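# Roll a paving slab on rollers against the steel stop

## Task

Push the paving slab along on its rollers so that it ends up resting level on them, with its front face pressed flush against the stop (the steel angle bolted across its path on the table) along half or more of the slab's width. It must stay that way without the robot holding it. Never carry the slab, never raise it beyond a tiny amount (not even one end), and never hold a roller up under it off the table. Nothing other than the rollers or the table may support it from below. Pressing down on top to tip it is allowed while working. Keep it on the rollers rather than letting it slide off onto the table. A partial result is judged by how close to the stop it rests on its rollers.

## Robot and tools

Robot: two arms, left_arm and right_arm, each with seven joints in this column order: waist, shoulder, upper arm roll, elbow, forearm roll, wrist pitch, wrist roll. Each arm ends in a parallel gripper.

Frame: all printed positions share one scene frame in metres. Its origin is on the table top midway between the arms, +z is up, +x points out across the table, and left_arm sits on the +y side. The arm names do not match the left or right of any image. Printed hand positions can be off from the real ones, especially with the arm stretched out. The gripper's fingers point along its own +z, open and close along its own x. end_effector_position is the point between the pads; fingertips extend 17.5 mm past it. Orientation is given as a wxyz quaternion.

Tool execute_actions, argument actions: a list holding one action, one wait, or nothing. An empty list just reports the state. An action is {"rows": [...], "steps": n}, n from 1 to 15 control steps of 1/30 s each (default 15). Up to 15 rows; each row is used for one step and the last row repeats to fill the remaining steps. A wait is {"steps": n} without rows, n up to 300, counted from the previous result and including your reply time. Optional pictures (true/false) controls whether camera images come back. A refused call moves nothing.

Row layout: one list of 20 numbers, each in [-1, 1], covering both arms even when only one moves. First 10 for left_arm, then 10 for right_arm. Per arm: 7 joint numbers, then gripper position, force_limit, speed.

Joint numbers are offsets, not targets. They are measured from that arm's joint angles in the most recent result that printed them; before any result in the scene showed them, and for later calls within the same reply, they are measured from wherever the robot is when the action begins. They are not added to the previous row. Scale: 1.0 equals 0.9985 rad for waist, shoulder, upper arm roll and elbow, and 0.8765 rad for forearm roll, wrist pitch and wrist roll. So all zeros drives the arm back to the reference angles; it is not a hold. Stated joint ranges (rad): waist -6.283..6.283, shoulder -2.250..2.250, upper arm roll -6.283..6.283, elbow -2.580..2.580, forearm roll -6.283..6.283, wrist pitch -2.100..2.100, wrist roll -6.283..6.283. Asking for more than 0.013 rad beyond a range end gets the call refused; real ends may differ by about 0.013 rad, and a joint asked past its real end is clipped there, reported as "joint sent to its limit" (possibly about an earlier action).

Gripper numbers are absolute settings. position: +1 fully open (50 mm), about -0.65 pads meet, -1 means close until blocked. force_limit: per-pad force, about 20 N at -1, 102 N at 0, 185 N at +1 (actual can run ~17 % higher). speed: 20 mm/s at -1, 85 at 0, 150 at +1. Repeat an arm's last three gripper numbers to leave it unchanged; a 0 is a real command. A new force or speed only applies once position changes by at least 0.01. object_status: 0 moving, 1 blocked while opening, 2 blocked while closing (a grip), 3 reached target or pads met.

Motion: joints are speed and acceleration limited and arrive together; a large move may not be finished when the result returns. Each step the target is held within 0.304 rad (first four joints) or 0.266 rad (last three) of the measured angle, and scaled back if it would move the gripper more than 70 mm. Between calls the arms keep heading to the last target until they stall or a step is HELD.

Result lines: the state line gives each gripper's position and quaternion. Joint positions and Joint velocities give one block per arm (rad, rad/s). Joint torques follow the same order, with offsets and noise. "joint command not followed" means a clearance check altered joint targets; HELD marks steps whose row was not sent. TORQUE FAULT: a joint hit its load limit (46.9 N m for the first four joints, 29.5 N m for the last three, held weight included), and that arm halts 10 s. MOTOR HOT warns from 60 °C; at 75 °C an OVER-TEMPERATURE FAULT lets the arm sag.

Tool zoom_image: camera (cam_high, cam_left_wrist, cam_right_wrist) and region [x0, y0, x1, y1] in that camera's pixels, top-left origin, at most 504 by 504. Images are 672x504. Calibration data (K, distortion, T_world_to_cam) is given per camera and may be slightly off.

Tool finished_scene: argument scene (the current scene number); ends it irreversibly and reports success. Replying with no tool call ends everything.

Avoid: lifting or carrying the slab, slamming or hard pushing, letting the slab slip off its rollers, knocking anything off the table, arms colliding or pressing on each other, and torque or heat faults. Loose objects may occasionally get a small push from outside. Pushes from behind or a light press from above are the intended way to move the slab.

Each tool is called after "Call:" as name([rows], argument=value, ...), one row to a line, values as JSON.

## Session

Call:
execute_actions(actions=[])

Scene clock: 0.00 s of 4350.00 s.
left_arm: end_effector_position=(+0.6228, +0.5549, +0.1164) position_measured=3 object_status=3 end_effector_quat_wxyz=(+0.147, -0.264, +0.822, +0.484) | right_arm: end_effector_position=(+0.3826, -0.7170, +0.2363) position_measured=3 object_status=3 end_effector_quat_wxyz=(+0.109, +0.852, +0.512, +0.007)
Joint positions: left_arm=[ 0.857  1.311 -1.226  1.372  0.103  0.94   3.721] | right_arm=[ 0.741  0.47  -0.084  1.411  0.083  1.047  1.856]
Joint velocities: left_arm=[ 0.     0.    -0.     0.    -0.001 -0.001 -0.   ] | right_arm=[-0.     0.     0.001  0.    -0.     0.    -0.   ]
Joint torques (N m, as the joint torque sensors report them, + toward a larger angle): no reading
camera_calibration (this result's frames):
cam_left_wrist: T_world_to_cam=[[-0.814671, -0.290346, -0.502006, 0.728863], [-0.578503, 0.346349, 0.738496, 0.108175], [-0.0405502, 0.892043, -0.450127, -0.250522], [0, 0, 0, 1]] pos_world=[0.646205, 0.397633, 0.173239]
cam_right_wrist: T_world_to_cam=[[0.466688, 0.880184, -0.0864779, 0.467121], [0.878219, -0.449634, 0.162975, -0.654425], [0.104564, -0.152005, -0.982833, 0.244383], [0, 0, 0, 1]] pos_world=[0.331175, -0.668257, 0.387238]

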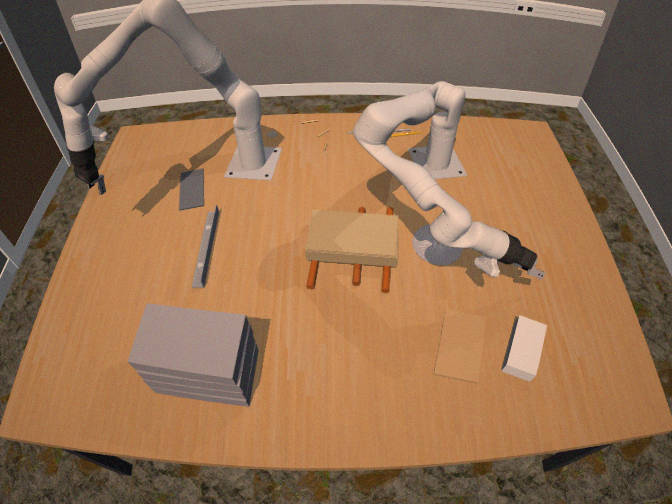

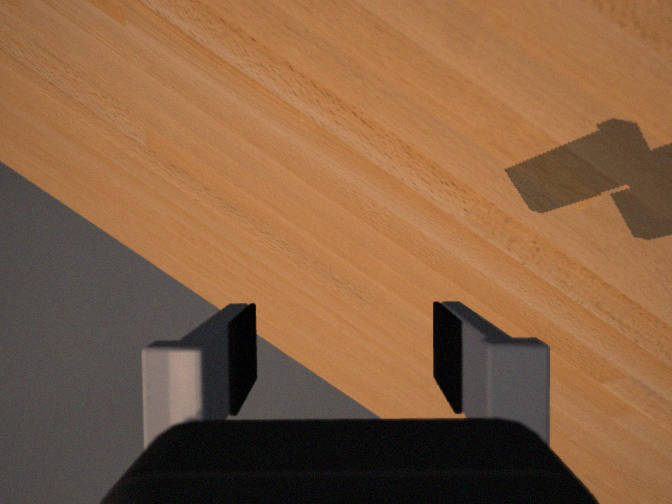

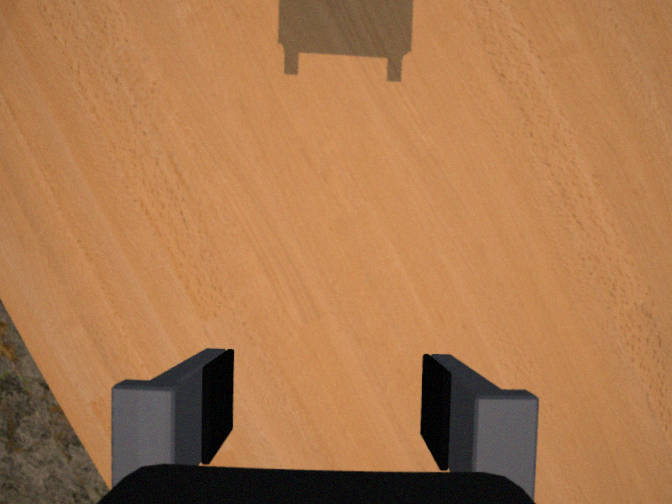

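Call:
zoom_image(camera="cam_high", region=[180, 180, 480, 320])

Region (180, 180, 480, 320) of cam_high's 672x504 image, scaled by 1.680, with more detail than that image has; it fills the top 235 rows of this view, and the rest is white.

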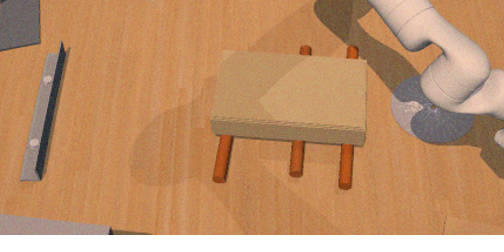

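Call:
zoom_image(camera="cam_high", region=[170, 195, 290, 300])

Call:
zoom_image(camera="cam_high", region=[290, 190, 480, 310])

Region (170, 195, 290, 300) of cam_high's 672x504 image, scaled by 4.200, with more detail than that image has; it fills the top 441 rows of this view, and the rest is white.

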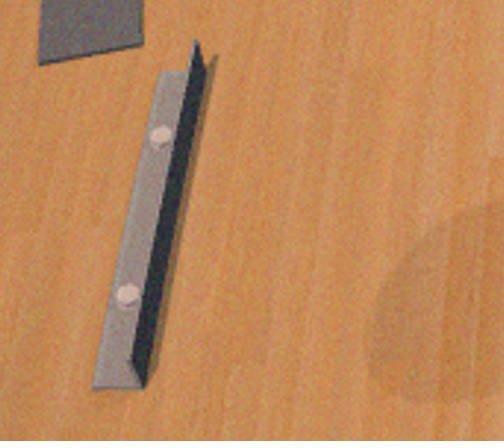

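Region (290, 190, 480, 310) of cam_high's 672x504 image, scaled by 2.653, with more detail than that image has; it fills the top 318 rows of this view, and the rest is white.

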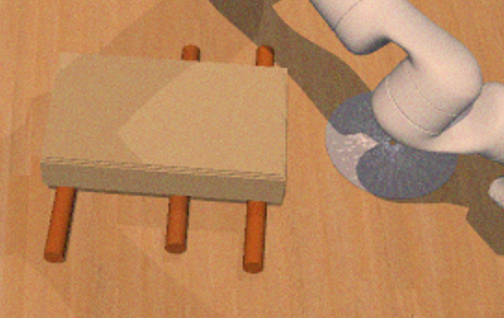

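Call:
execute_actions([
  {"rows":[[-0.370,-0.845,1.0,0.419,0,-0.064,-0.382,1,0,0,-0.7,0.03,0.084,0.24,0,-0.066,-0.8,1,-0.3,0]],"steps":15},
], pictures=false)

Scene clock: 30.27 s of 4350.00 s.
left_arm: end_effector_position=(+0.4747, +0.5619, +0.0570) position_measured=3 object_status=3 end_effector_quat_wxyz=(-0.040, -0.309, +0.901, +0.303) | right_arm: end_effector_position=(+0.4353, -0.5628, +0.1713) position_measured=3 object_status=3 end_effector_quat_wxyz=(+0.041, +0.854, +0.518, -0.012)
Joint positions: left_arm=[ 0.587  0.955 -0.887  1.668  0.102  0.899  3.48 ] | right_arm=[ 0.39   0.492 -0.021  1.587  0.084  1.004  1.557]
Joint velocities: left_arm=[-0.439 -1.051  1.058  0.567  0.001 -0.06  -0.432] | right_arm=[-0.908  0.031  0.078  0.231 -0.001 -0.056 -0.795]
Joint torques (N m, as the joint torque sensors report them, + toward a larger angle): left_arm=[  3.91 -19.91  -5.85  -6.37  -1.28  -0.25   0.22] | right_arm=[ -0.72 -20.33  -0.01  -8.61   0.13  -0.18   0.01]
Steps of this call (steps 1 to 90: nothing new was sent; then 26.77 s passed at rest; steps 91 to 105: all 15 steps of this action). Readings (joint positions | what the end effector reports):
91: left_arm=[0.855 1.309 -1.225 1.373 0.103 0.940 3.720] | right_arm=[0.740 0.470 -0.083 1.412 0.083 1.047 1.855] | left_arm position_measured=3 object_status=3 | right_arm position_measured=3 object_status=3
92: left_arm=[0.849 1.302 -1.219 1.378 0.104 0.939 3.716] | right_arm=[0.733 0.470 -0.080 1.415 0.084 1.046 1.851] | left_arm position_measured=3 object_status=3 | right_arm position_measured=3 object_status=3
94: left_arm=[0.820 1.271 -1.192 1.404 0.104 0.933 3.693] | right_arm=[0.703 0.472 -0.072 1.436 0.085 1.040 1.828] | left_arm position_measured=3 object_status=3 | right_arm position_measured=3 object_status=3
98: left_arm=[0.726 1.175 -1.101 1.497 0.103 0.919 3.612] | right_arm=[0.597 0.481 -0.049 1.506 0.084 1.024 1.738] | left_arm position_measured=3 object_status=3 | right_arm position_measured=3 object_status=3
105: the state above

Call:
execute_actions([
  {"rows":[[-0.100,-0.489,0.888,0.0,-0.116,-0.017,-0.107,1,0,0,-0.7,0.009,0.021,0.064,-0.096,-0.017,-0.685,1,-0.3,0]],"steps":15},
], pictures=false)

Scene clock: 32.73 s of 4350.00 s.
left_arm: end_effector_position=(+0.5159, +0.1745, +0.1652) position_measured=3 object_status=3 end_effector_quat_wxyz=(+0.059, +0.038, +0.997, -0.018) | right_arm: end_effector_position=(+0.4920, -0.2415, +0.1503) position_measured=3 object_status=3 end_effector_quat_wxyz=(+0.002, +0.848, +0.530, -0.000)
Joint positions: left_arm=[0.489 0.466 0.002 1.668 0.001 0.884 3.387] | right_arm=[-0.278  0.501 -0.002  1.65   0.005  0.989  0.972]
Joint velocities: left_arm=[-0.012  0.005 -0.023 -0.003 -0.015  0.008 -0.   ] | right_arm=[-0.457  0.002 -0.034  0.003 -0.132  0.002 -0.283]
Joint torques (N m, as the joint torque sensors report them, + toward a larger angle): left_arm=[ -0.19 -18.26  -0.47  -9.06  -0.42  -0.72   0.13] | right_arm=[  3.76 -19.87   2.55  -7.51   0.93   0.41  -0.08]
Steps of this call (steps 1 to 45: the robot went on to your last target; steps 46 to 59: nothing new was sent; steps 60 to 74: all 15 steps of this action). Readings (joint positions | what the end effector reports):
60: left_arm=[0.487 0.467 -0.226 1.790 0.103 0.884 3.386] | right_arm=[0.041 0.500 0.000 1.651 0.083 0.989 1.154] | left_arm position_measured=3 object_status=3 | right_arm position_measured=3 object_status=3
61: left_arm=[0.487 0.467 -0.222 1.788 0.100 0.885 3.386] | right_arm=[0.034 0.500 0.002 1.651 0.083 0.989 1.151] | left_arm position_measured=3 object_status=3 | right_arm position_measured=3 object_status=3
63: left_arm=[0.486 0.468 -0.197 1.773 0.088 0.885 3.386] | right_arm=[0.004 0.500 0.004 1.651 0.076 0.989 1.134] | left_arm position_measured=3 object_status=3 | right_arm position_measured=3 object_status=3
67: left_arm=[0.485 0.468 -0.086 1.714 0.039 0.884 3.386] | right_arm=[-0.102 0.500 0.002 1.650 0.049 0.989 1.073] | left_arm position_measured=3 object_status=3 | right_arm position_measured=3 object_status=3
74: the state above

Call:
execute_actions([
  {"rows":[[-0.002,0,-0.002,0.123,0,0,0,1,0,0,-0.382,0,0.002,0,-0.006,0,-0.018,1,-0.3,0]],"steps":15},
])

Scene clock: 34.43 s of 4350.00 s.
left_arm: end_effector_position=(+0.4568, +0.1960, +0.1305) position_measured=3 object_status=3 end_effector_quat_wxyz=(+0.000, +0.036, +0.999, -0.000) | right_arm: end_effector_position=(+0.4449, -0.0868, +0.1504) position_measured=3 object_status=3 end_effector_quat_wxyz=(-0.001, +0.746, +0.666, +0.001)
Joint positions: left_arm=[ 0.487  0.466 -0.     1.791  0.001  0.884  3.387] | right_arm=[-0.638  0.501 -0.003  1.65  -0.002  0.989  0.956]
Joint velocities: left_arm=[-0.    -0.003 -0.001  0.     0.     0.     0.001] | right_arm=[-0.355 -0.    -0.02   0.002 -0.006  0.001 -0.001]
Joint torques (N m, as the joint torque sensors report them, + toward a larger angle): left_arm=[  0.42 -17.65   0.25  -7.65  -0.1   -0.21  -0.03] | right_arm=[  3.83 -19.33   3.19  -7.84   0.51   0.18   0.11]
Steps of this call (steps 1 to 30: the robot went on to your last target; steps 31 to 36: nothing new was sent; steps 37 to 51: all 15 steps of this action). Readings (joint positions | what the end effector reports):
37: left_arm=[0.487 0.467 -0.000 1.669 0.001 0.884 3.387] | right_arm=[-0.310 0.501 0.000 1.651 -0.000 0.989 0.957] | left_arm position_measured=3 object_status=3 | right_arm position_measured=3 object_status=3
38: left_arm=[0.487 0.466 -0.000 1.674 0.001 0.883 3.387] | right_arm=[-0.317 0.501 0.002 1.651 0.000 0.989 0.957] | left_arm position_measured=3 object_status=3 | right_arm position_measured=3 object_status=3
40: left_arm=[0.487 0.465 -0.000 1.700 0.001 0.883 3.387] | right_arm=[-0.347 0.501 0.003 1.651 0.001 0.989 0.957] | left_arm position_measured=3 object_status=3 | right_arm position_measured=3 object_status=3
44: left_arm=[0.487 0.466 -0.000 1.778 0.001 0.885 3.387] | right_arm=[-0.460 0.501 0.002 1.650 -0.000 0.989 0.956] | left_arm position_measured=3 object_status=3 | right_arm position_measured=3 object_status=3
51: the state above
camera_calibration (this result's frames):
cam_left_wrist: T_world_to_cam=[[-0.997767, 0.0666897, -0.00367318, 0.445059], [0.0664215, 0.996524, 0.0502843, -0.206243], [0.00701386, 0.0499281, -0.998728, 0.284116], [0, 0, 0, 1]] pos_world=[0.455771, 0.16166, 0.29576]
cam_right_wrist: T_world_to_cam=[[0.104297, 0.994375, 0.0184701, 0.0312761], [0.99414, -0.103705, -0.0305143, -0.404244], [-0.0284272, 0.0215444, -0.999364, 0.325883], [0, 0, 0, 1]] pos_world=[0.407877, -0.0800433, 0.312763]

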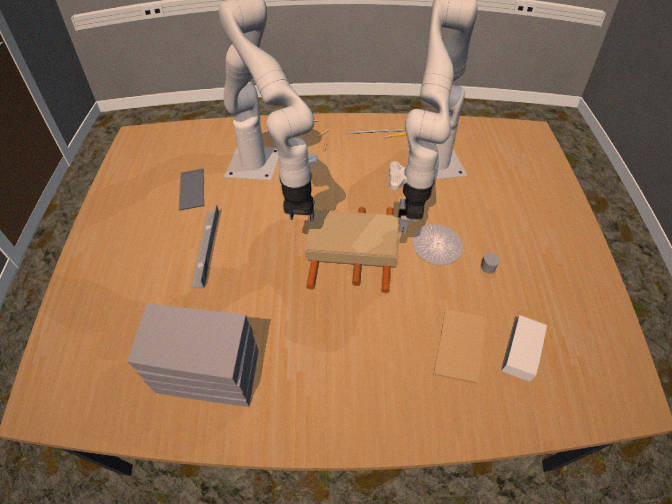

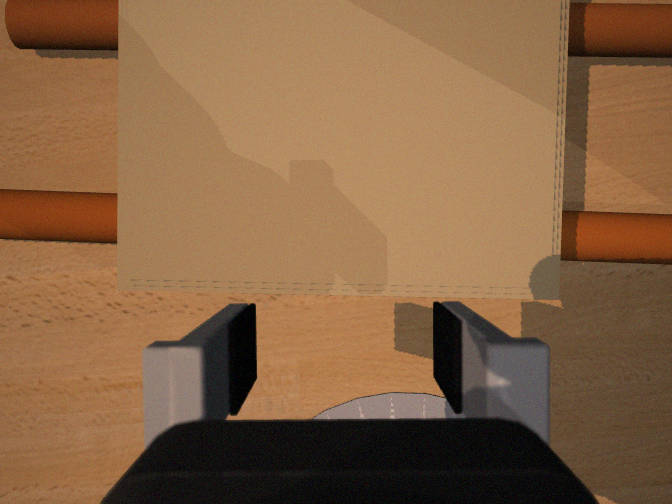

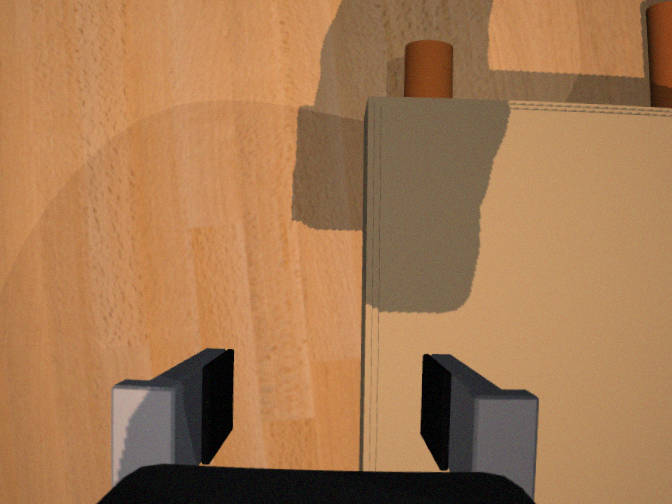

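Call:
execute_actions([
  {"rows":[[-0.042,0,0,0,0,0,-0.064,1,0,0,-0.022,0,0,0,0,0,0,1,-0.3,0],[-0.042,0,0,0,0,0,-0.064,1,0,0,-0.022,0,0,0,0,0,0,1,-0.3,0],[-0.042,0,0,0,0,0,-0.064,1,0,0,-0.022,0,0,0,0,0,0,1,-0.3,0],[-0.042,0.140,0,0.101,0,-0.274,-0.064,1,0,0,-0.022,0,0,0,0,0,0,1,-0.3,0]],"steps":15},
])

Scene clock: 39.93 s of 4350.00 s.
left_arm: end_effector_position=(+0.4596, +0.2140, +0.0500) position_measured=3 object_status=3 end_effector_quat_wxyz=(+0.002, +0.043, +0.999, -0.001) | right_arm: end_effector_position=(+0.4403, -0.0782, +0.1504) position_measured=3 object_status=3 end_effector_quat_wxyz=(-0.001, +0.739, +0.674, +0.001)
Joint positions: left_arm=[ 0.445  0.602 -0.001  1.891  0.001  0.645  3.33 ] | right_arm=[-0.66   0.501 -0.003  1.65  -0.002  0.989  0.956]
Joint velocities: left_arm=[-0.003  0.025  0.003  0.001  0.    -0.024 -0.001] | right_arm=[ 0. -0. -0.  0.  0.  0.  0.]
Joint torques (N m, as the joint torque sensors report them, + toward a larger angle): left_arm=[  0.1  -17.61   0.47  -6.16  -0.11   0.09  -0.01] | right_arm=[ -0.14 -19.07   0.32  -8.47  -0.16  -0.22   0.31]
Steps of this call (steps 1 to 30: the robot went on to your last target; steps 31 to 90: nothing new was sent; then 2.00 s passed at rest; steps 91 to 105: all 15 steps of this action). Readings (joint positions | what the end effector reports):
91: left_arm=[0.485 0.466 0.000 1.791 0.002 0.884 3.386] | right_arm=[-0.660 0.501 -0.000 1.650 -0.001 0.989 0.956] | left_arm position_measured=3 object_status=3 | right_arm position_measured=3 object_status=3
92: left_arm=[0.478 0.466 0.001 1.791 0.002 0.884 3.379] | right_arm=[-0.660 0.501 -0.002 1.650 -0.001 0.989 0.956] | left_arm position_measured=3 object_status=3 | right_arm position_measured=3 object_status=3
94: left_arm=[0.455 0.467 0.001 1.791 0.002 0.883 3.349] | right_arm=[-0.660 0.501 -0.003 1.650 -0.002 0.989 0.956] | left_arm position_measured=3 object_status=3 | right_arm position_measured=3 object_status=3
98: left_arm=[0.448 0.522 -0.001 1.828 0.001 0.793 3.335] | right_arm=[-0.660 0.501 -0.003 1.650 -0.002 0.989 0.956] | left_arm position_measured=3 object_status=3 | right_arm position_measured=3 object_status=3
105: the state above
camera_calibration (this result's frames):
cam_left_wrist: T_world_to_cam=[[-0.996703, 0.0808537, -0.00679758, 0.443025], [0.0804148, 0.995503, 0.0500809, -0.226504], [0.0108162, 0.0493691, -0.998722, 0.201211], [0, 0, 0, 1]] pos_world=[0.457602, 0.179731, 0.215309]
cam_right_wrist: T_world_to_cam=[[0.0824267, 0.996426, 0.0184723, 0.0329712], [0.996178, -0.0818406, -0.0305108, -0.397951], [-0.0288899, 0.0209166, -0.999364, 0.325721], [0, 0, 0, 1]] pos_world=[0.403123, -0.0722349, 0.312763]

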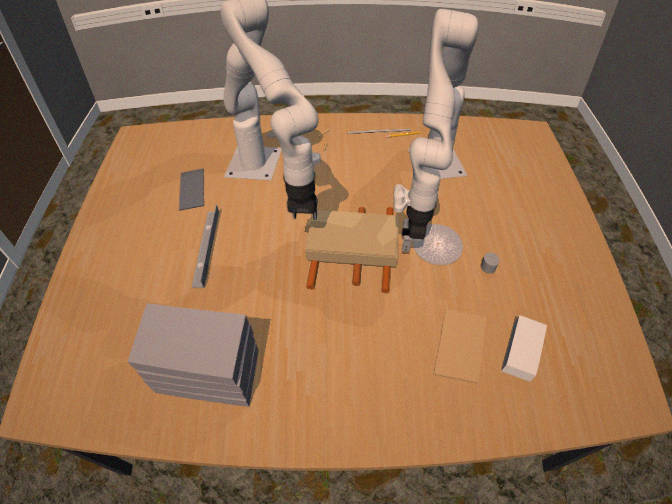

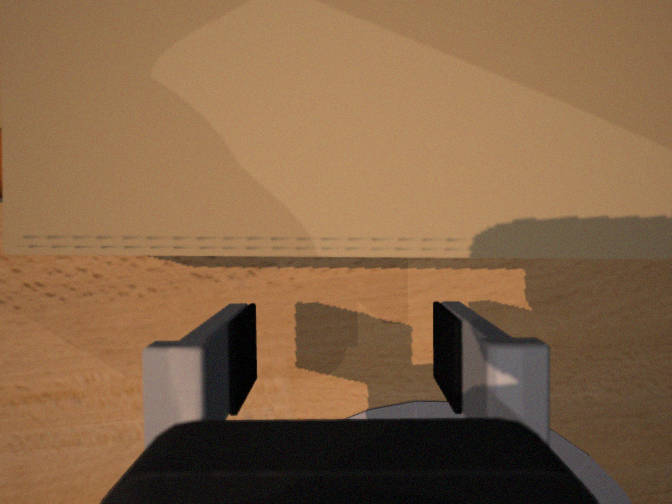

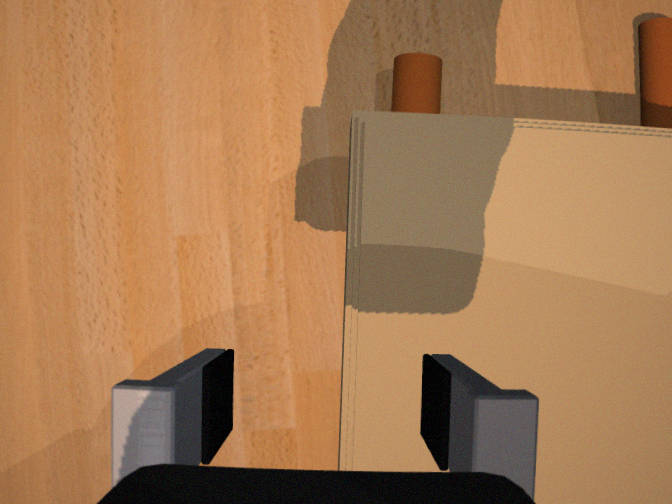

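Call:
execute_actions([
  {"rows":[[0.010,0.003,0,-0.005,0,0.003,0.012,1,0,0,0,0,0,0,0,0,0,1,-0.3,0],[0.020,0.005,0,-0.010,0,0.006,0.023,1,0,0,0,0,0,0,0,0,0,1,-0.3,0],[0.030,0.008,0,-0.015,0,0.009,0.035,1,0,0,0,0,0,0,0,0,0,1,-0.3,0],[0.040,0.010,0,-0.020,0,0.012,0.047,1,0,0,0,0,0,0,0,0,0,1,-0.3,0],[0.050,0.013,0,-0.025,0,0.015,0.058,1,0,0,0,0,0,0,0,0,0,1,-0.3,0],[0.060,0.015,0,-0.030,0,0.018,0.070,1,0,0,0,0,0,0,0,0,0,1,-0.3,0],[0.070,0.018,0,-0.034,0,0.021,0.081,1,0,0,0,0,0,0,0,0,0,1,-0.3,0],[0.080,0.020,0,-0.039,0,0.024,0.093,1,0,0,0,0,0,0,0,0,0,1,-0.3,0],[0.090,0.022,0,-0.044,0,0.027,0.104,1,0,0,0,0,0,0,0,0,0,1,-0.3,0],[0.100,0.025,0,-0.049,0,0.030,0.116,1,0,0,0,0,0,0,0,0,0,1,-0.3,0],[0.111,0.027,0,-0.054,0,0.034,0.128,1,0,0,0,0,0,0,0,0,0,1,-0.3,0],[0.122,0.030,0,-0.059,0,0.037,0.140,1,0,0,0,0,0,0,0,0,0,1,-0.3,0]],"steps":15},
])

Scene clock: 46.57 s of 4350.00 s.
left_arm: end_effector_position=(+0.4548, +0.1603, +0.0486) position_measured=3 object_status=3 end_effector_quat_wxyz=(+0.000, +0.042, +0.999, -0.001) | right_arm: end_effector_position=(+0.4403, -0.0782, +0.1504) position_measured=3 object_status=3 end_effector_quat_wxyz=(-0.001, +0.739, +0.674, +0.001)
Joint positions: left_arm=[0.562 0.631 0.001 1.833 0.002 0.676 3.452] | right_arm=[-0.66   0.501 -0.003  1.65  -0.002  0.989  0.956]
Joint velocities: left_arm=[ 0.034  0.005  0.019 -0.027  0.005  0.017  0.066] | right_arm=[ 0.     0.    -0.001  0.    -0.     0.001 -0.   ]
Joint torques (N m, as the joint torque sensors report them, + toward a larger angle): left_arm=[ -2.19 -19.82  -1.47  -5.84  -0.47   0.02   0.04] | right_arm=[ -0.17 -19.37  -0.1   -8.38   0.     0.01   0.04]
Steps of this call (steps 1 to 15: the robot went on to your last target; steps 16 to 90: nothing new was sent; then 3.13 s passed at rest; steps 91 to 105: all 15 steps of this action). Readings (joint positions | what the end effector reports):
91: left_arm=[0.446 0.606 -0.001 1.891 0.001 0.644 3.331] | right_arm=[-0.660 0.501 -0.003 1.650 -0.002 0.989 0.956] | left_arm position_measured=3 object_status=3 | right_arm position_measured=3 object_status=3
92: left_arm=[0.452 0.606 -0.002 1.889 0.001 0.646 3.336] | right_arm=[-0.660 0.501 -0.003 1.650 -0.002 0.989 0.956] | left_arm position_measured=3 object_status=3 | right_arm position_measured=3 object_status=3
94: left_arm=[0.468 0.608 -0.001 1.881 0.001 0.650 3.351] | right_arm=[-0.660 0.501 -0.003 1.650 -0.002 0.989 0.956] | left_arm position_measured=3 object_status=3 | right_arm position_measured=3 object_status=3
98: left_arm=[0.503 0.617 -0.004 1.863 -0.001 0.661 3.389] | right_arm=[-0.660 0.501 -0.003 1.650 -0.002 0.989 0.956] | left_arm position_measured=3 object_status=3 | right_arm position_measured=3 object_status=3
105: the state above
camera_calibration (this result's frames):
cam_left_wrist: T_world_to_cam=[[-0.996952, 0.0779323, -0.00351725, 0.443047], [0.0776668, 0.99577, 0.0490817, -0.171337], [0.00732742, 0.048659, -0.998789, 0.204234], [0, 0, 0, 1]] pos_world=[0.453508, 0.126146, 0.213954]
cam_right_wrist: T_world_to_cam=[[0.0824263, 0.996426, 0.0184742, 0.0329701], [0.996178, -0.0818402, -0.0305078, -0.397953], [-0.0288868, 0.0209182, -0.999364, 0.32572], [0, 0, 0, 1]] pos_world=[0.403124, -0.0722343, 0.312763]

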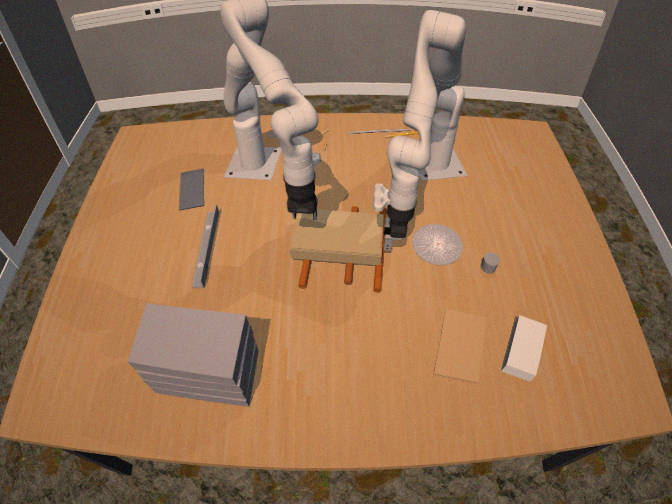

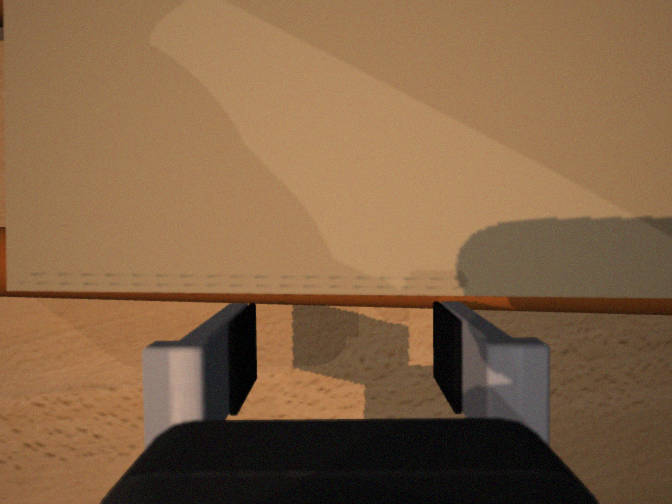

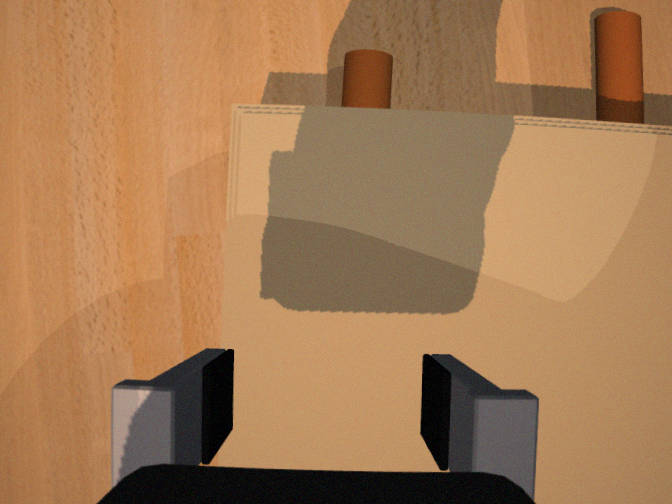

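Call:
execute_actions([
  {"rows":[[0.011,0.003,0,-0.007,0,0.005,0.012,1,0,0,0,0,0,0,0,0,0,1,-0.3,0],[0.022,0.006,0,-0.014,0,0.009,0.024,1,0,0,0,0,0,0,0,0,0,1,-0.3,0],[0.033,0.010,0,-0.021,0,0.014,0.036,1,0,0,0,0,0,0,0,0,0,1,-0.3,0],[0.044,0.013,0,-0.028,0,0.018,0.048,1,0,0,0,0,0,0,0,0,0,1,-0.3,0],[0.055,0.016,0,-0.036,0,0.023,0.060,1,0,0,0,0,0,0,0,0,0,1,-0.3,0],[0.066,0.019,0,-0.043,0,0.028,0.072,1,0,0,0,0,0,0,0,0,0,1,-0.3,0],[0.077,0.023,0,-0.050,0,0.032,0.084,1,0,0,0,0,0,0,0,0,0,1,-0.3,0],[0.0885,0.026,0,-0.057,0,0.037,0.096,1,0,0,0,0,0,0,0,0,0,1,-0.3,0]],"steps":15},
])

Scene clock: 49.17 s of 4350.00 s.
left_arm: end_effector_position=(+0.4504, +0.1189, +0.0485) position_measured=3 object_status=3 end_effector_quat_wxyz=(-0.001, +0.043, +0.999, -0.001) | right_arm: end_effector_position=(+0.4403, -0.0782, +0.1504) position_measured=3 object_status=3 end_effector_quat_wxyz=(-0.001, +0.739, +0.674, +0.001)
Joint positions: left_arm=[0.649 0.656 0.001 1.777 0.002 0.709 3.536] | right_arm=[-0.66   0.501 -0.003  1.65  -0.002  0.989  0.956]
Joint velocities: left_arm=[ 0.013  0.006 -0.006 -0.001 -0.001  0.002 -0.   ] | right_arm=[ 0.001  0.     0.    -0.     0.    -0.    -0.   ]
Joint torques (N m, as the joint torque sensors report them, + toward a larger angle): left_arm=[  0.39 -20.15   0.65  -6.22  -0.26  -0.31   0.32] | right_arm=[  0.19 -19.66  -0.08  -8.02   0.02  -0.04   0.06]
Steps of this call (steps 1 to 15: the robot went on to your last target; steps 16 to 63: nothing new was sent; steps 64 to 78: all 15 steps of this action). Readings (joint positions | what the end effector reports):
64: left_arm=[0.568 0.633 -0.001 1.832 0.001 0.678 3.454] | right_arm=[-0.660 0.501 -0.003 1.650 -0.002 0.989 0.956] | left_arm position_measured=3 object_status=3 | right_arm position_measured=3 object_status=3
65: left_arm=[0.573 0.634 -0.001 1.828 0.001 0.679 3.458] | right_arm=[-0.660 0.501 -0.003 1.650 -0.002 0.989 0.956] | left_arm position_measured=3 object_status=3 | right_arm position_measured=3 object_status=3
67: left_arm=[0.588 0.639 -0.000 1.819 0.002 0.685 3.473] | right_arm=[-0.660 0.501 -0.003 1.650 -0.002 0.989 0.956] | left_arm position_measured=3 object_status=3 | right_arm position_measured=3 object_status=3
71: left_arm=[0.627 0.650 0.001 1.792 0.002 0.699 3.512] | right_arm=[-0.660 0.501 -0.003 1.650 -0.002 0.989 0.956] | left_arm position_measured=3 object_status=3 | right_arm position_measured=3 object_status=3
78: the state above
camera_calibration (this result's frames):
cam_left_wrist: T_world_to_cam=[[-0.996744, 0.0806001, -0.00243424, 0.441367], [0.0803826, 0.995543, 0.0493205, -0.130962], [0.00639862, 0.0489642, -0.99878, 0.206575], [0, 0, 0, 1]] pos_world=[0.449135, 0.0846894, 0.213857]
cam_right_wrist: T_world_to_cam=[[0.0824264, 0.996426, 0.0184758, 0.0329688], [0.996178, -0.0818403, -0.0305052, -0.397955], [-0.0288841, 0.0209196, -0.999364, 0.325719], [0, 0, 0, 1]] pos_world=[0.403125, -0.0722337, 0.312763]

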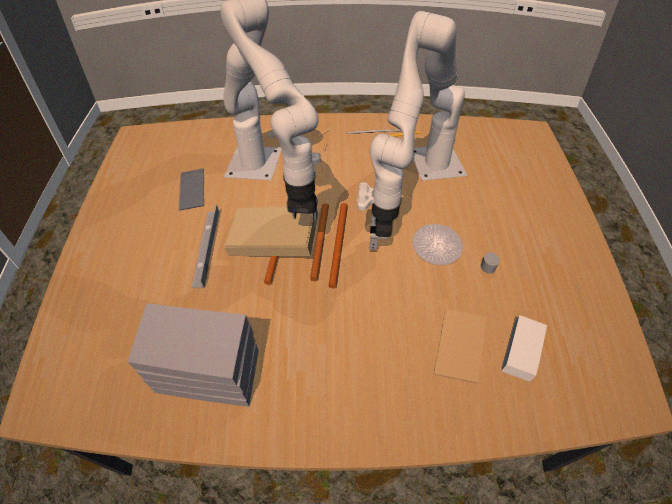

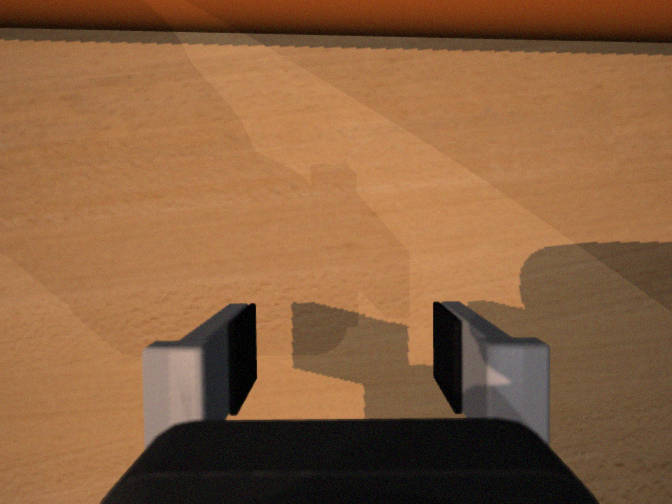

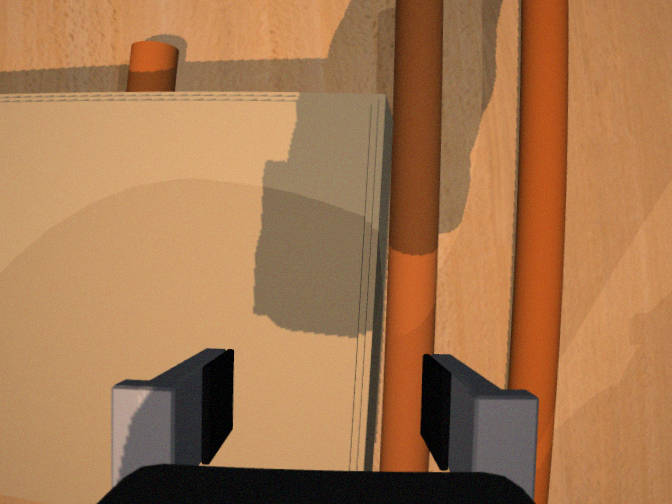

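Call:
execute_actions(actions=[])

Call:
zoom_image(camera="cam_high", region=[180, 180, 400, 310])

Scene clock: 50.60 s of 4350.00 s.
left_arm: end_effector_position=(+0.4499, +0.1183, +0.0483) position_measured=3 object_status=3 end_effector_quat_wxyz=(-0.001, +0.044, +0.999, -0.001) | right_arm: end_effector_position=(+0.4403, -0.0782, +0.1504) position_measured=3 object_status=3 end_effector_quat_wxyz=(-0.001, +0.739, +0.674, +0.001)
Joint positions: left_arm=[0.651 0.657 0.001 1.777 0.002 0.709 3.536] | right_arm=[-0.66   0.501 -0.003  1.65  -0.002  0.989  0.956]
Joint velocities: left_arm=[-0.     0.     0.001  0.     0.    -0.001  0.   ] | right_arm=[-0.001 -0.     0.    -0.    -0.     0.     0.   ]
Joint torques (N m, as the joint torque sensors report them, + toward a larger angle): left_arm=[  0.21 -19.95   0.32  -6.47  -0.28  -0.26   0.16] | right_arm=[ -0.22 -18.99  -0.04  -8.35  -0.11  -0.06   0.14]
Steps of this call (steps 1 to 15: the robot went on to your last target; steps 16 to 43: nothing new was sent). Readings (joint positions | what the end effector reports):
1: left_arm=[0.649 0.657 0.001 1.777 0.002 0.709 3.536] | right_arm=[-0.660 0.501 -0.003 1.650 -0.002 0.989 0.956] | left_arm position_measured=3 object_status=3 | right_arm position_measured=3 object_status=3
2: left_arm=[0.650 0.657 0.001 1.777 0.002 0.709 3.536] | right_arm=[-0.660 0.501 -0.003 1.650 -0.002 0.989 0.956] | left_arm position_measured=3 object_status=3 | right_arm position_measured=3 object_status=3
4: left_arm=[0.650 0.657 0.001 1.777 0.002 0.709 3.536] | right_arm=[-0.660 0.501 -0.003 1.650 -0.002 0.989 0.956] | left_arm position_measured=3 object_status=3 | right_arm position_measured=3 object_status=3
8: left_arm=[0.650 0.657 0.001 1.777 0.002 0.709 3.536] | right_arm=[-0.660 0.501 -0.003 1.650 -0.002 0.989 0.956] | left_arm position_measured=3 object_status=3 | right_arm position_measured=3 object_status=3
43: the state above
All arms were judged still, so your last target was given up. Only a new action makes them travel on or press farther. Fingers that are still opening or closing keep moving.
camera_calibration (this result's frames):
cam_left_wrist: T_world_to_cam=[[-0.996617, 0.0821633, -0.00194882, 0.440659], [0.0819661, 0.995401, 0.0495845, -0.131048], [0.00601388, 0.049257, -0.998768, 0.206475], [0, 0, 0, 1]] pos_world=[0.448668, 0.0840685, 0.213577]
cam_right_wrist: T_world_to_cam=[[0.0824265, 0.996426, 0.0184757, 0.0329688], [0.996178, -0.0818404, -0.0305051, -0.397955], [-0.028884, 0.0209196, -0.999364, 0.325719], [0, 0, 0, 1]] pos_world=[0.403125, -0.0722337, 0.312763]

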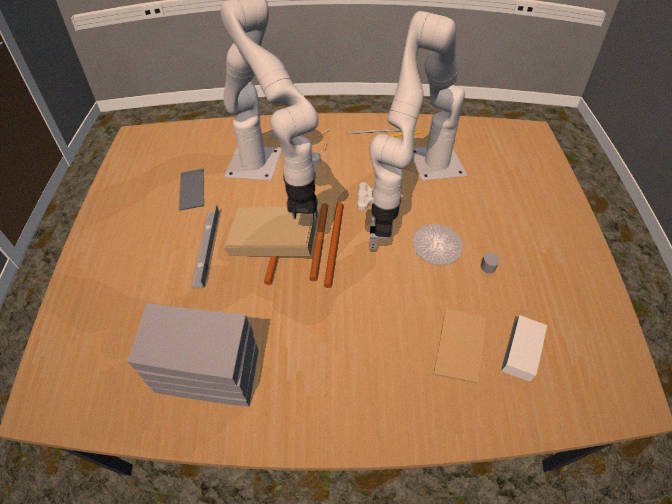

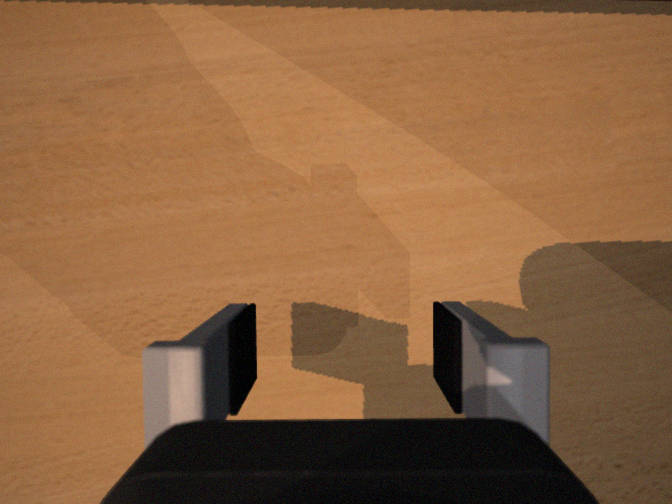

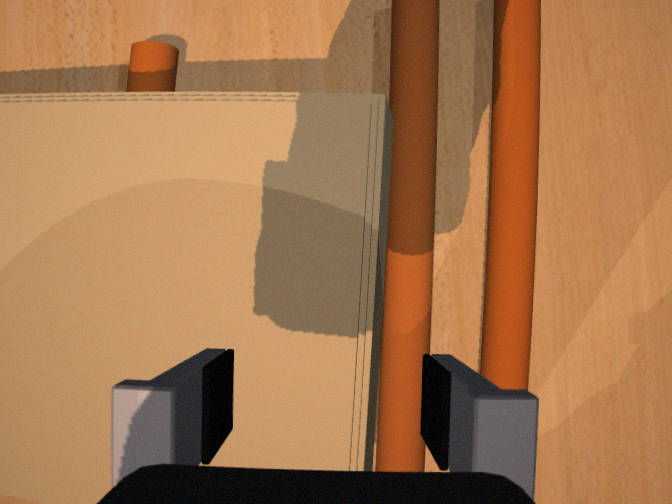

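Region (180, 180, 400, 310) of cam_high's 672x504 image, scaled by 2.291, with more detail than that image has; it fills the top 298 rows of this view, and the rest is white.

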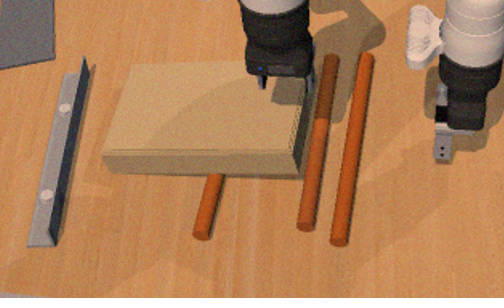

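Call:
execute_actions([
  {"rows":[[-0.206,-0.191,0,0.014,0,0.2,-0.235,1,0,0,-0.130,0.193,0.003,-0.175,0,-0.018,-0.183,1,-0.3,0]],"steps":15},
])

Scene clock: 69.03 s of 4350.00 s.
left_arm: end_effector_position=(+0.4613, +0.2106, +0.1289) position_measured=3 object_status=3 end_effector_quat_wxyz=(-0.002, +0.046, +0.999, -0.000) | right_arm: end_effector_position=(+0.4615, +0.0114, +0.1022) position_measured=3 object_status=3 end_effector_quat_wxyz=(-0.001, +0.750, +0.661, +0.002)
Joint positions: left_arm=[0.45  0.47  0.001 1.79  0.002 0.884 3.33 ] | right_arm=[-0.787  0.69  -0.     1.476 -0.002  0.973  0.796]
Joint velocities: left_arm=[-0.039 -0.033  0.026  0.008  0.008  0.002 -0.001] | right_arm=[-0.017  0.037  0.018 -0.008  0.005  0.004  0.   ]
Joint torques (N m, as the joint torque sensors report them, + toward a larger angle): left_arm=[ -0.33 -17.78   0.36  -7.92  -0.16  -0.08  -0.04] | right_arm=[ -0.29 -23.15   0.04  -8.11  -0.1    0.16  -0.05]
Steps of this call (steps 1 to 90: nothing new was sent; then 14.93 s passed at rest; steps 91 to 105: all 15 steps of this action). Readings (joint positions | what the end effector reports):
91: left_arm=[0.649 0.656 0.002 1.777 0.002 0.709 3.535] | right_arm=[-0.661 0.503 -0.003 1.649 -0.002 0.989 0.955] | left_arm position_measured=3 object_status=3 | right_arm position_measured=3 object_status=3
92: left_arm=[0.642 0.650 0.003 1.778 0.003 0.714 3.530] | right_arm=[-0.665 0.510 -0.002 1.644 -0.001 0.989 0.951] | left_arm position_measured=3 object_status=3 | right_arm position_measured=3 object_status=3
94: left_arm=[0.612 0.623 0.005 1.780 0.003 0.736 3.504] | right_arm=[-0.685 0.540 0.000 1.619 -0.001 0.987 0.930] | left_arm position_measured=3 object_status=3 | right_arm position_measured=3 object_status=3
98: left_arm=[0.514 0.531 0.002 1.785 0.002 0.820 3.404] | right_arm=[-0.752 0.640 -0.001 1.527 -0.002 0.978 0.844] | left_arm position_measured=3 object_status=3 | right_arm position_measured=3 object_status=3
105: the state above
camera_calibration (this result's frames):
cam_left_wrist: T_world_to_cam=[[-0.996192, 0.0871834, -0.000106718, 0.443108], [0.0870681, 0.994936, 0.0502197, -0.23014], [0.0044845, 0.0500192, -0.998738, 0.282918], [0, 0, 0, 1]] pos_world=[0.46019, 0.176192, 0.294166]
cam_right_wrist: T_world_to_cam=[[0.117348, 0.992912, 0.0188694, -0.0732214], [0.992738, -0.116778, -0.0288824, -0.411334], [-0.0264741, 0.0221216, -0.999405, 0.275231], [0, 0, 0, 1]] pos_world=[0.424226, 0.0185788, 0.264569]

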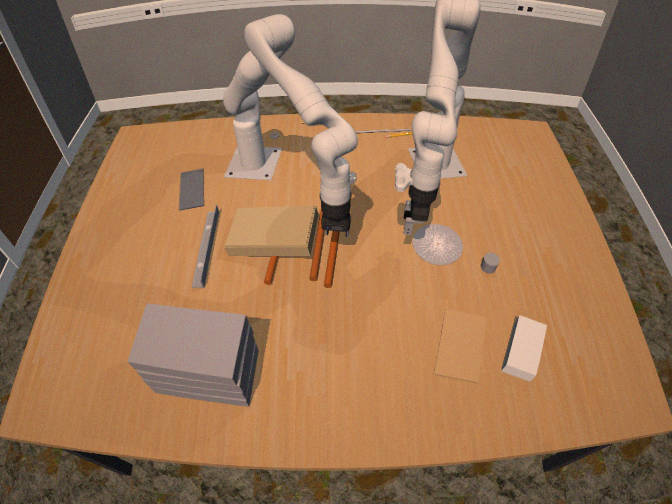

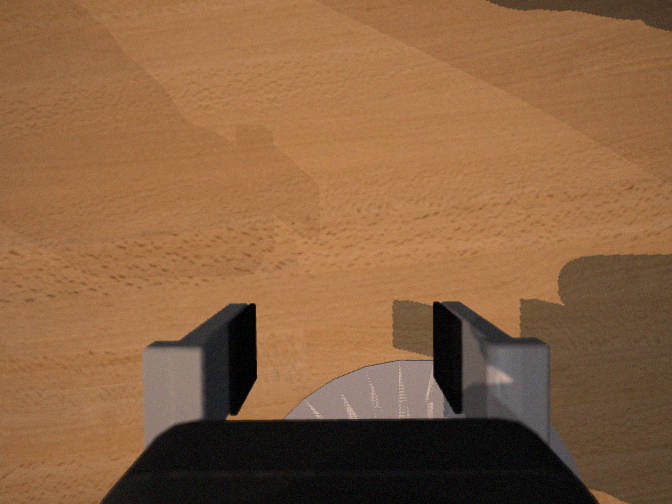

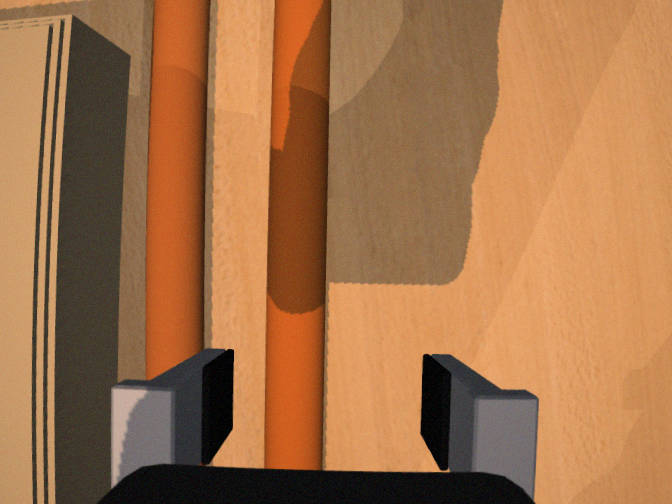

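Call:
execute_actions([
  {"rows":[[-0.005,-0.004,0,0,0,0,0,1,0,0,0.017,0,0,0,0,0,0.023,0.4,-0.3,1],[-0.005,-0.004,0,0,0,0,0,1,0,0,0.017,0,0,0,0,0,0.023,0.4,-0.3,1],[-0.005,-0.004,0,0,0,0,0,1,0,0,0.017,0.109,0,0.093,0,-0.227,0.023,0.4,-0.3,1]],"steps":15},
])

Scene clock: 74.47 s of 4350.00 s.
left_arm: end_effector_position=(+0.4627, +0.2125, +0.1306) position_measured=3 object_status=3 end_effector_quat_wxyz=(+0.000, +0.044, +0.999, -0.001) | right_arm: end_effector_position=(+0.4605, -0.0005, +0.0235) position_measured=92 object_status=3 end_effector_quat_wxyz=(-0.001, +0.749, +0.662, +0.001)
Joint positions: left_arm=[0.445 0.466 0.001 1.79  0.002 0.884 3.33 ] | right_arm=[-0.77   0.797 -0.     1.569 -0.002  0.774  0.816]
Joint velocities: left_arm=[ 0.    -0.     0.     0.001 -0.     0.001 -0.001] | right_arm=[ 0.001  0.015 -0.    -0.003  0.    -0.003 -0.   ]
Joint torques (N m, as the joint torque sensors report them, + toward a larger angle): left_arm=[  0.3  -17.4    0.23  -7.86  -0.07  -0.35   0.  ] | right_arm=[ -0.12 -23.14   0.62  -6.23  -0.01  -0.14   0.09]
Steps of this call (steps 1 to 15: the robot went on to your last target; steps 16 to 90: nothing new was sent; then 1.93 s passed at rest; steps 91 to 105: all 15 steps of this action). Readings (joint positions | what the end effector reports):
91: left_arm=[0.445 0.466 0.001 1.790 0.002 0.884 3.330] | right_arm=[-0.788 0.694 -0.000 1.475 -0.002 0.973 0.796] | left_arm position_measured=3 object_status=3 | right_arm position_measured=21 object_status=0
92: left_arm=[0.445 0.466 0.001 1.790 0.002 0.884 3.330] | right_arm=[-0.782 0.693 -0.002 1.476 -0.003 0.973 0.801] | left_arm position_measured=3 object_status=3 | right_arm position_measured=46 object_status=0
94: left_arm=[0.445 0.466 0.001 1.790 0.002 0.884 3.330] | right_arm=[-0.773 0.696 0.000 1.479 -0.001 0.963 0.812] | left_arm position_measured=3 object_status=3 | right_arm position_measured=88 object_status=0
98: left_arm=[0.445 0.466 0.001 1.790 0.002 0.884 3.330] | right_arm=[-0.772 0.762 -0.000 1.535 -0.002 0.843 0.815] | left_arm position_measured=3 object_status=3 | right_arm position_measured=92 object_status=0
105: the state above
camera_calibration (this result's frames):
cam_left_wrist: T_world_to_cam=[[-0.996607, 0.0822058, -0.00402941, 0.446142], [0.0819074, 0.995413, 0.0494479, -0.229814], [0.00807583, 0.0489501, -0.998769, 0.283132], [0, 0, 0, 1]] pos_world=[0.461165, 0.178225, 0.295945]
cam_right_wrist: T_world_to_cam=[[0.114395, 0.993274, 0.0178968, -0.058403], [0.99306, -0.113838, -0.0295415, -0.414182], [-0.0273055, 0.021152, -0.999403, 0.197182], [0, 0, 0, 1]] pos_world=[0.423373, 0.00668976, 0.185874]

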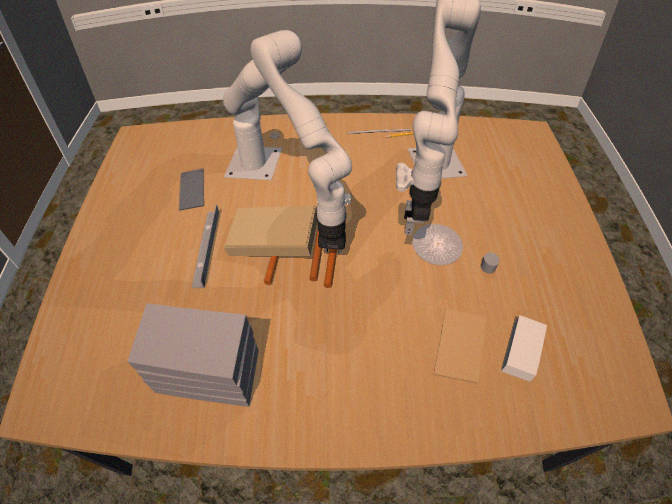

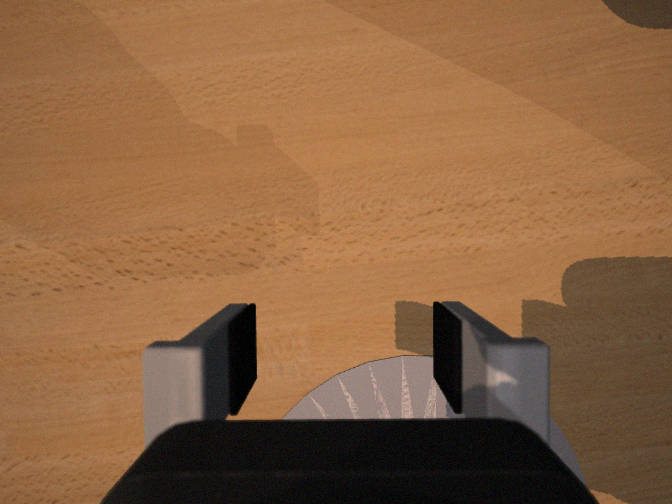

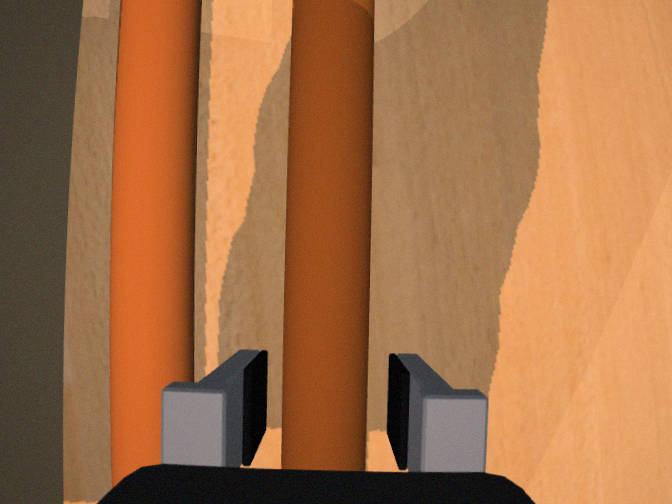

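Call:
execute_actions([
  {"rows":[[0,0,0,0,0,0,0,1,0,0,0,0.002,0,0,0,0,0,-1,-0.3,0.5]],"steps":10},
], pictures=false)

Scene clock: 76.30 s of 4350.00 s.
left_arm: end_effector_position=(+0.4627, +0.2125, +0.1306) position_measured=3 object_status=3 end_effector_quat_wxyz=(+0.000, +0.044, +0.999, -0.001) | right_arm: end_effector_position=(+0.4601, -0.0008, +0.0225) position_measured=149 object_status=2 end_effector_quat_wxyz=(-0.001, +0.749, +0.662, +0.000)
Joint positions: left_arm=[0.445 0.466 0.001 1.79  0.002 0.884 3.33 ] | right_arm=[-0.77   0.799 -0.     1.569 -0.002  0.774  0.816]
Joint velocities: left_arm=[ 0.  0. -0. -0. -0.  0.  0.] | right_arm=[ 0.001 -0.    -0.     0.     0.     0.001  0.   ]
Joint torques (N m, as the joint torque sensors report them, + toward a larger angle): left_arm=[  0.03 -17.61   0.33  -7.57  -0.22  -0.18   0.07] | right_arm=[  0.27 -22.89   0.31  -6.82  -0.28  -0.06   0.07]
Steps of this call (steps 1 to 15: the robot went on to your last target; steps 16 to 45: nothing new was sent; steps 46 to 55: all 10 steps of this action). Readings (joint positions | what the end effector reports):
46: left_arm=[0.445 0.466 0.001 1.790 0.002 0.884 3.330] | right_arm=[-0.770 0.799 -0.000 1.568 -0.002 0.774 0.816] | left_arm position_measured=3 object_status=3 | right_arm position_measured=106 object_status=0
47: left_arm=[0.445 0.466 0.001 1.790 0.002 0.884 3.330] | right_arm=[-0.770 0.799 -0.000 1.569 -0.002 0.774 0.816] | left_arm position_measured=3 object_status=3 | right_arm position_measured=126 object_status=0
49: left_arm=[0.445 0.466 0.001 1.790 0.002 0.884 3.330] | right_arm=[-0.770 0.799 -0.000 1.569 -0.002 0.774 0.816] | left_arm position_measured=3 object_status=3 | right_arm position_measured=149 object_status=0
53: left_arm=[0.445 0.466 0.001 1.790 0.002 0.884 3.330] | right_arm=[-0.770 0.799 -0.000 1.569 -0.002 0.774 0.816] | left_arm position_measured=3 object_status=3 | right_arm position_measured=149 object_status=0
55: the state above


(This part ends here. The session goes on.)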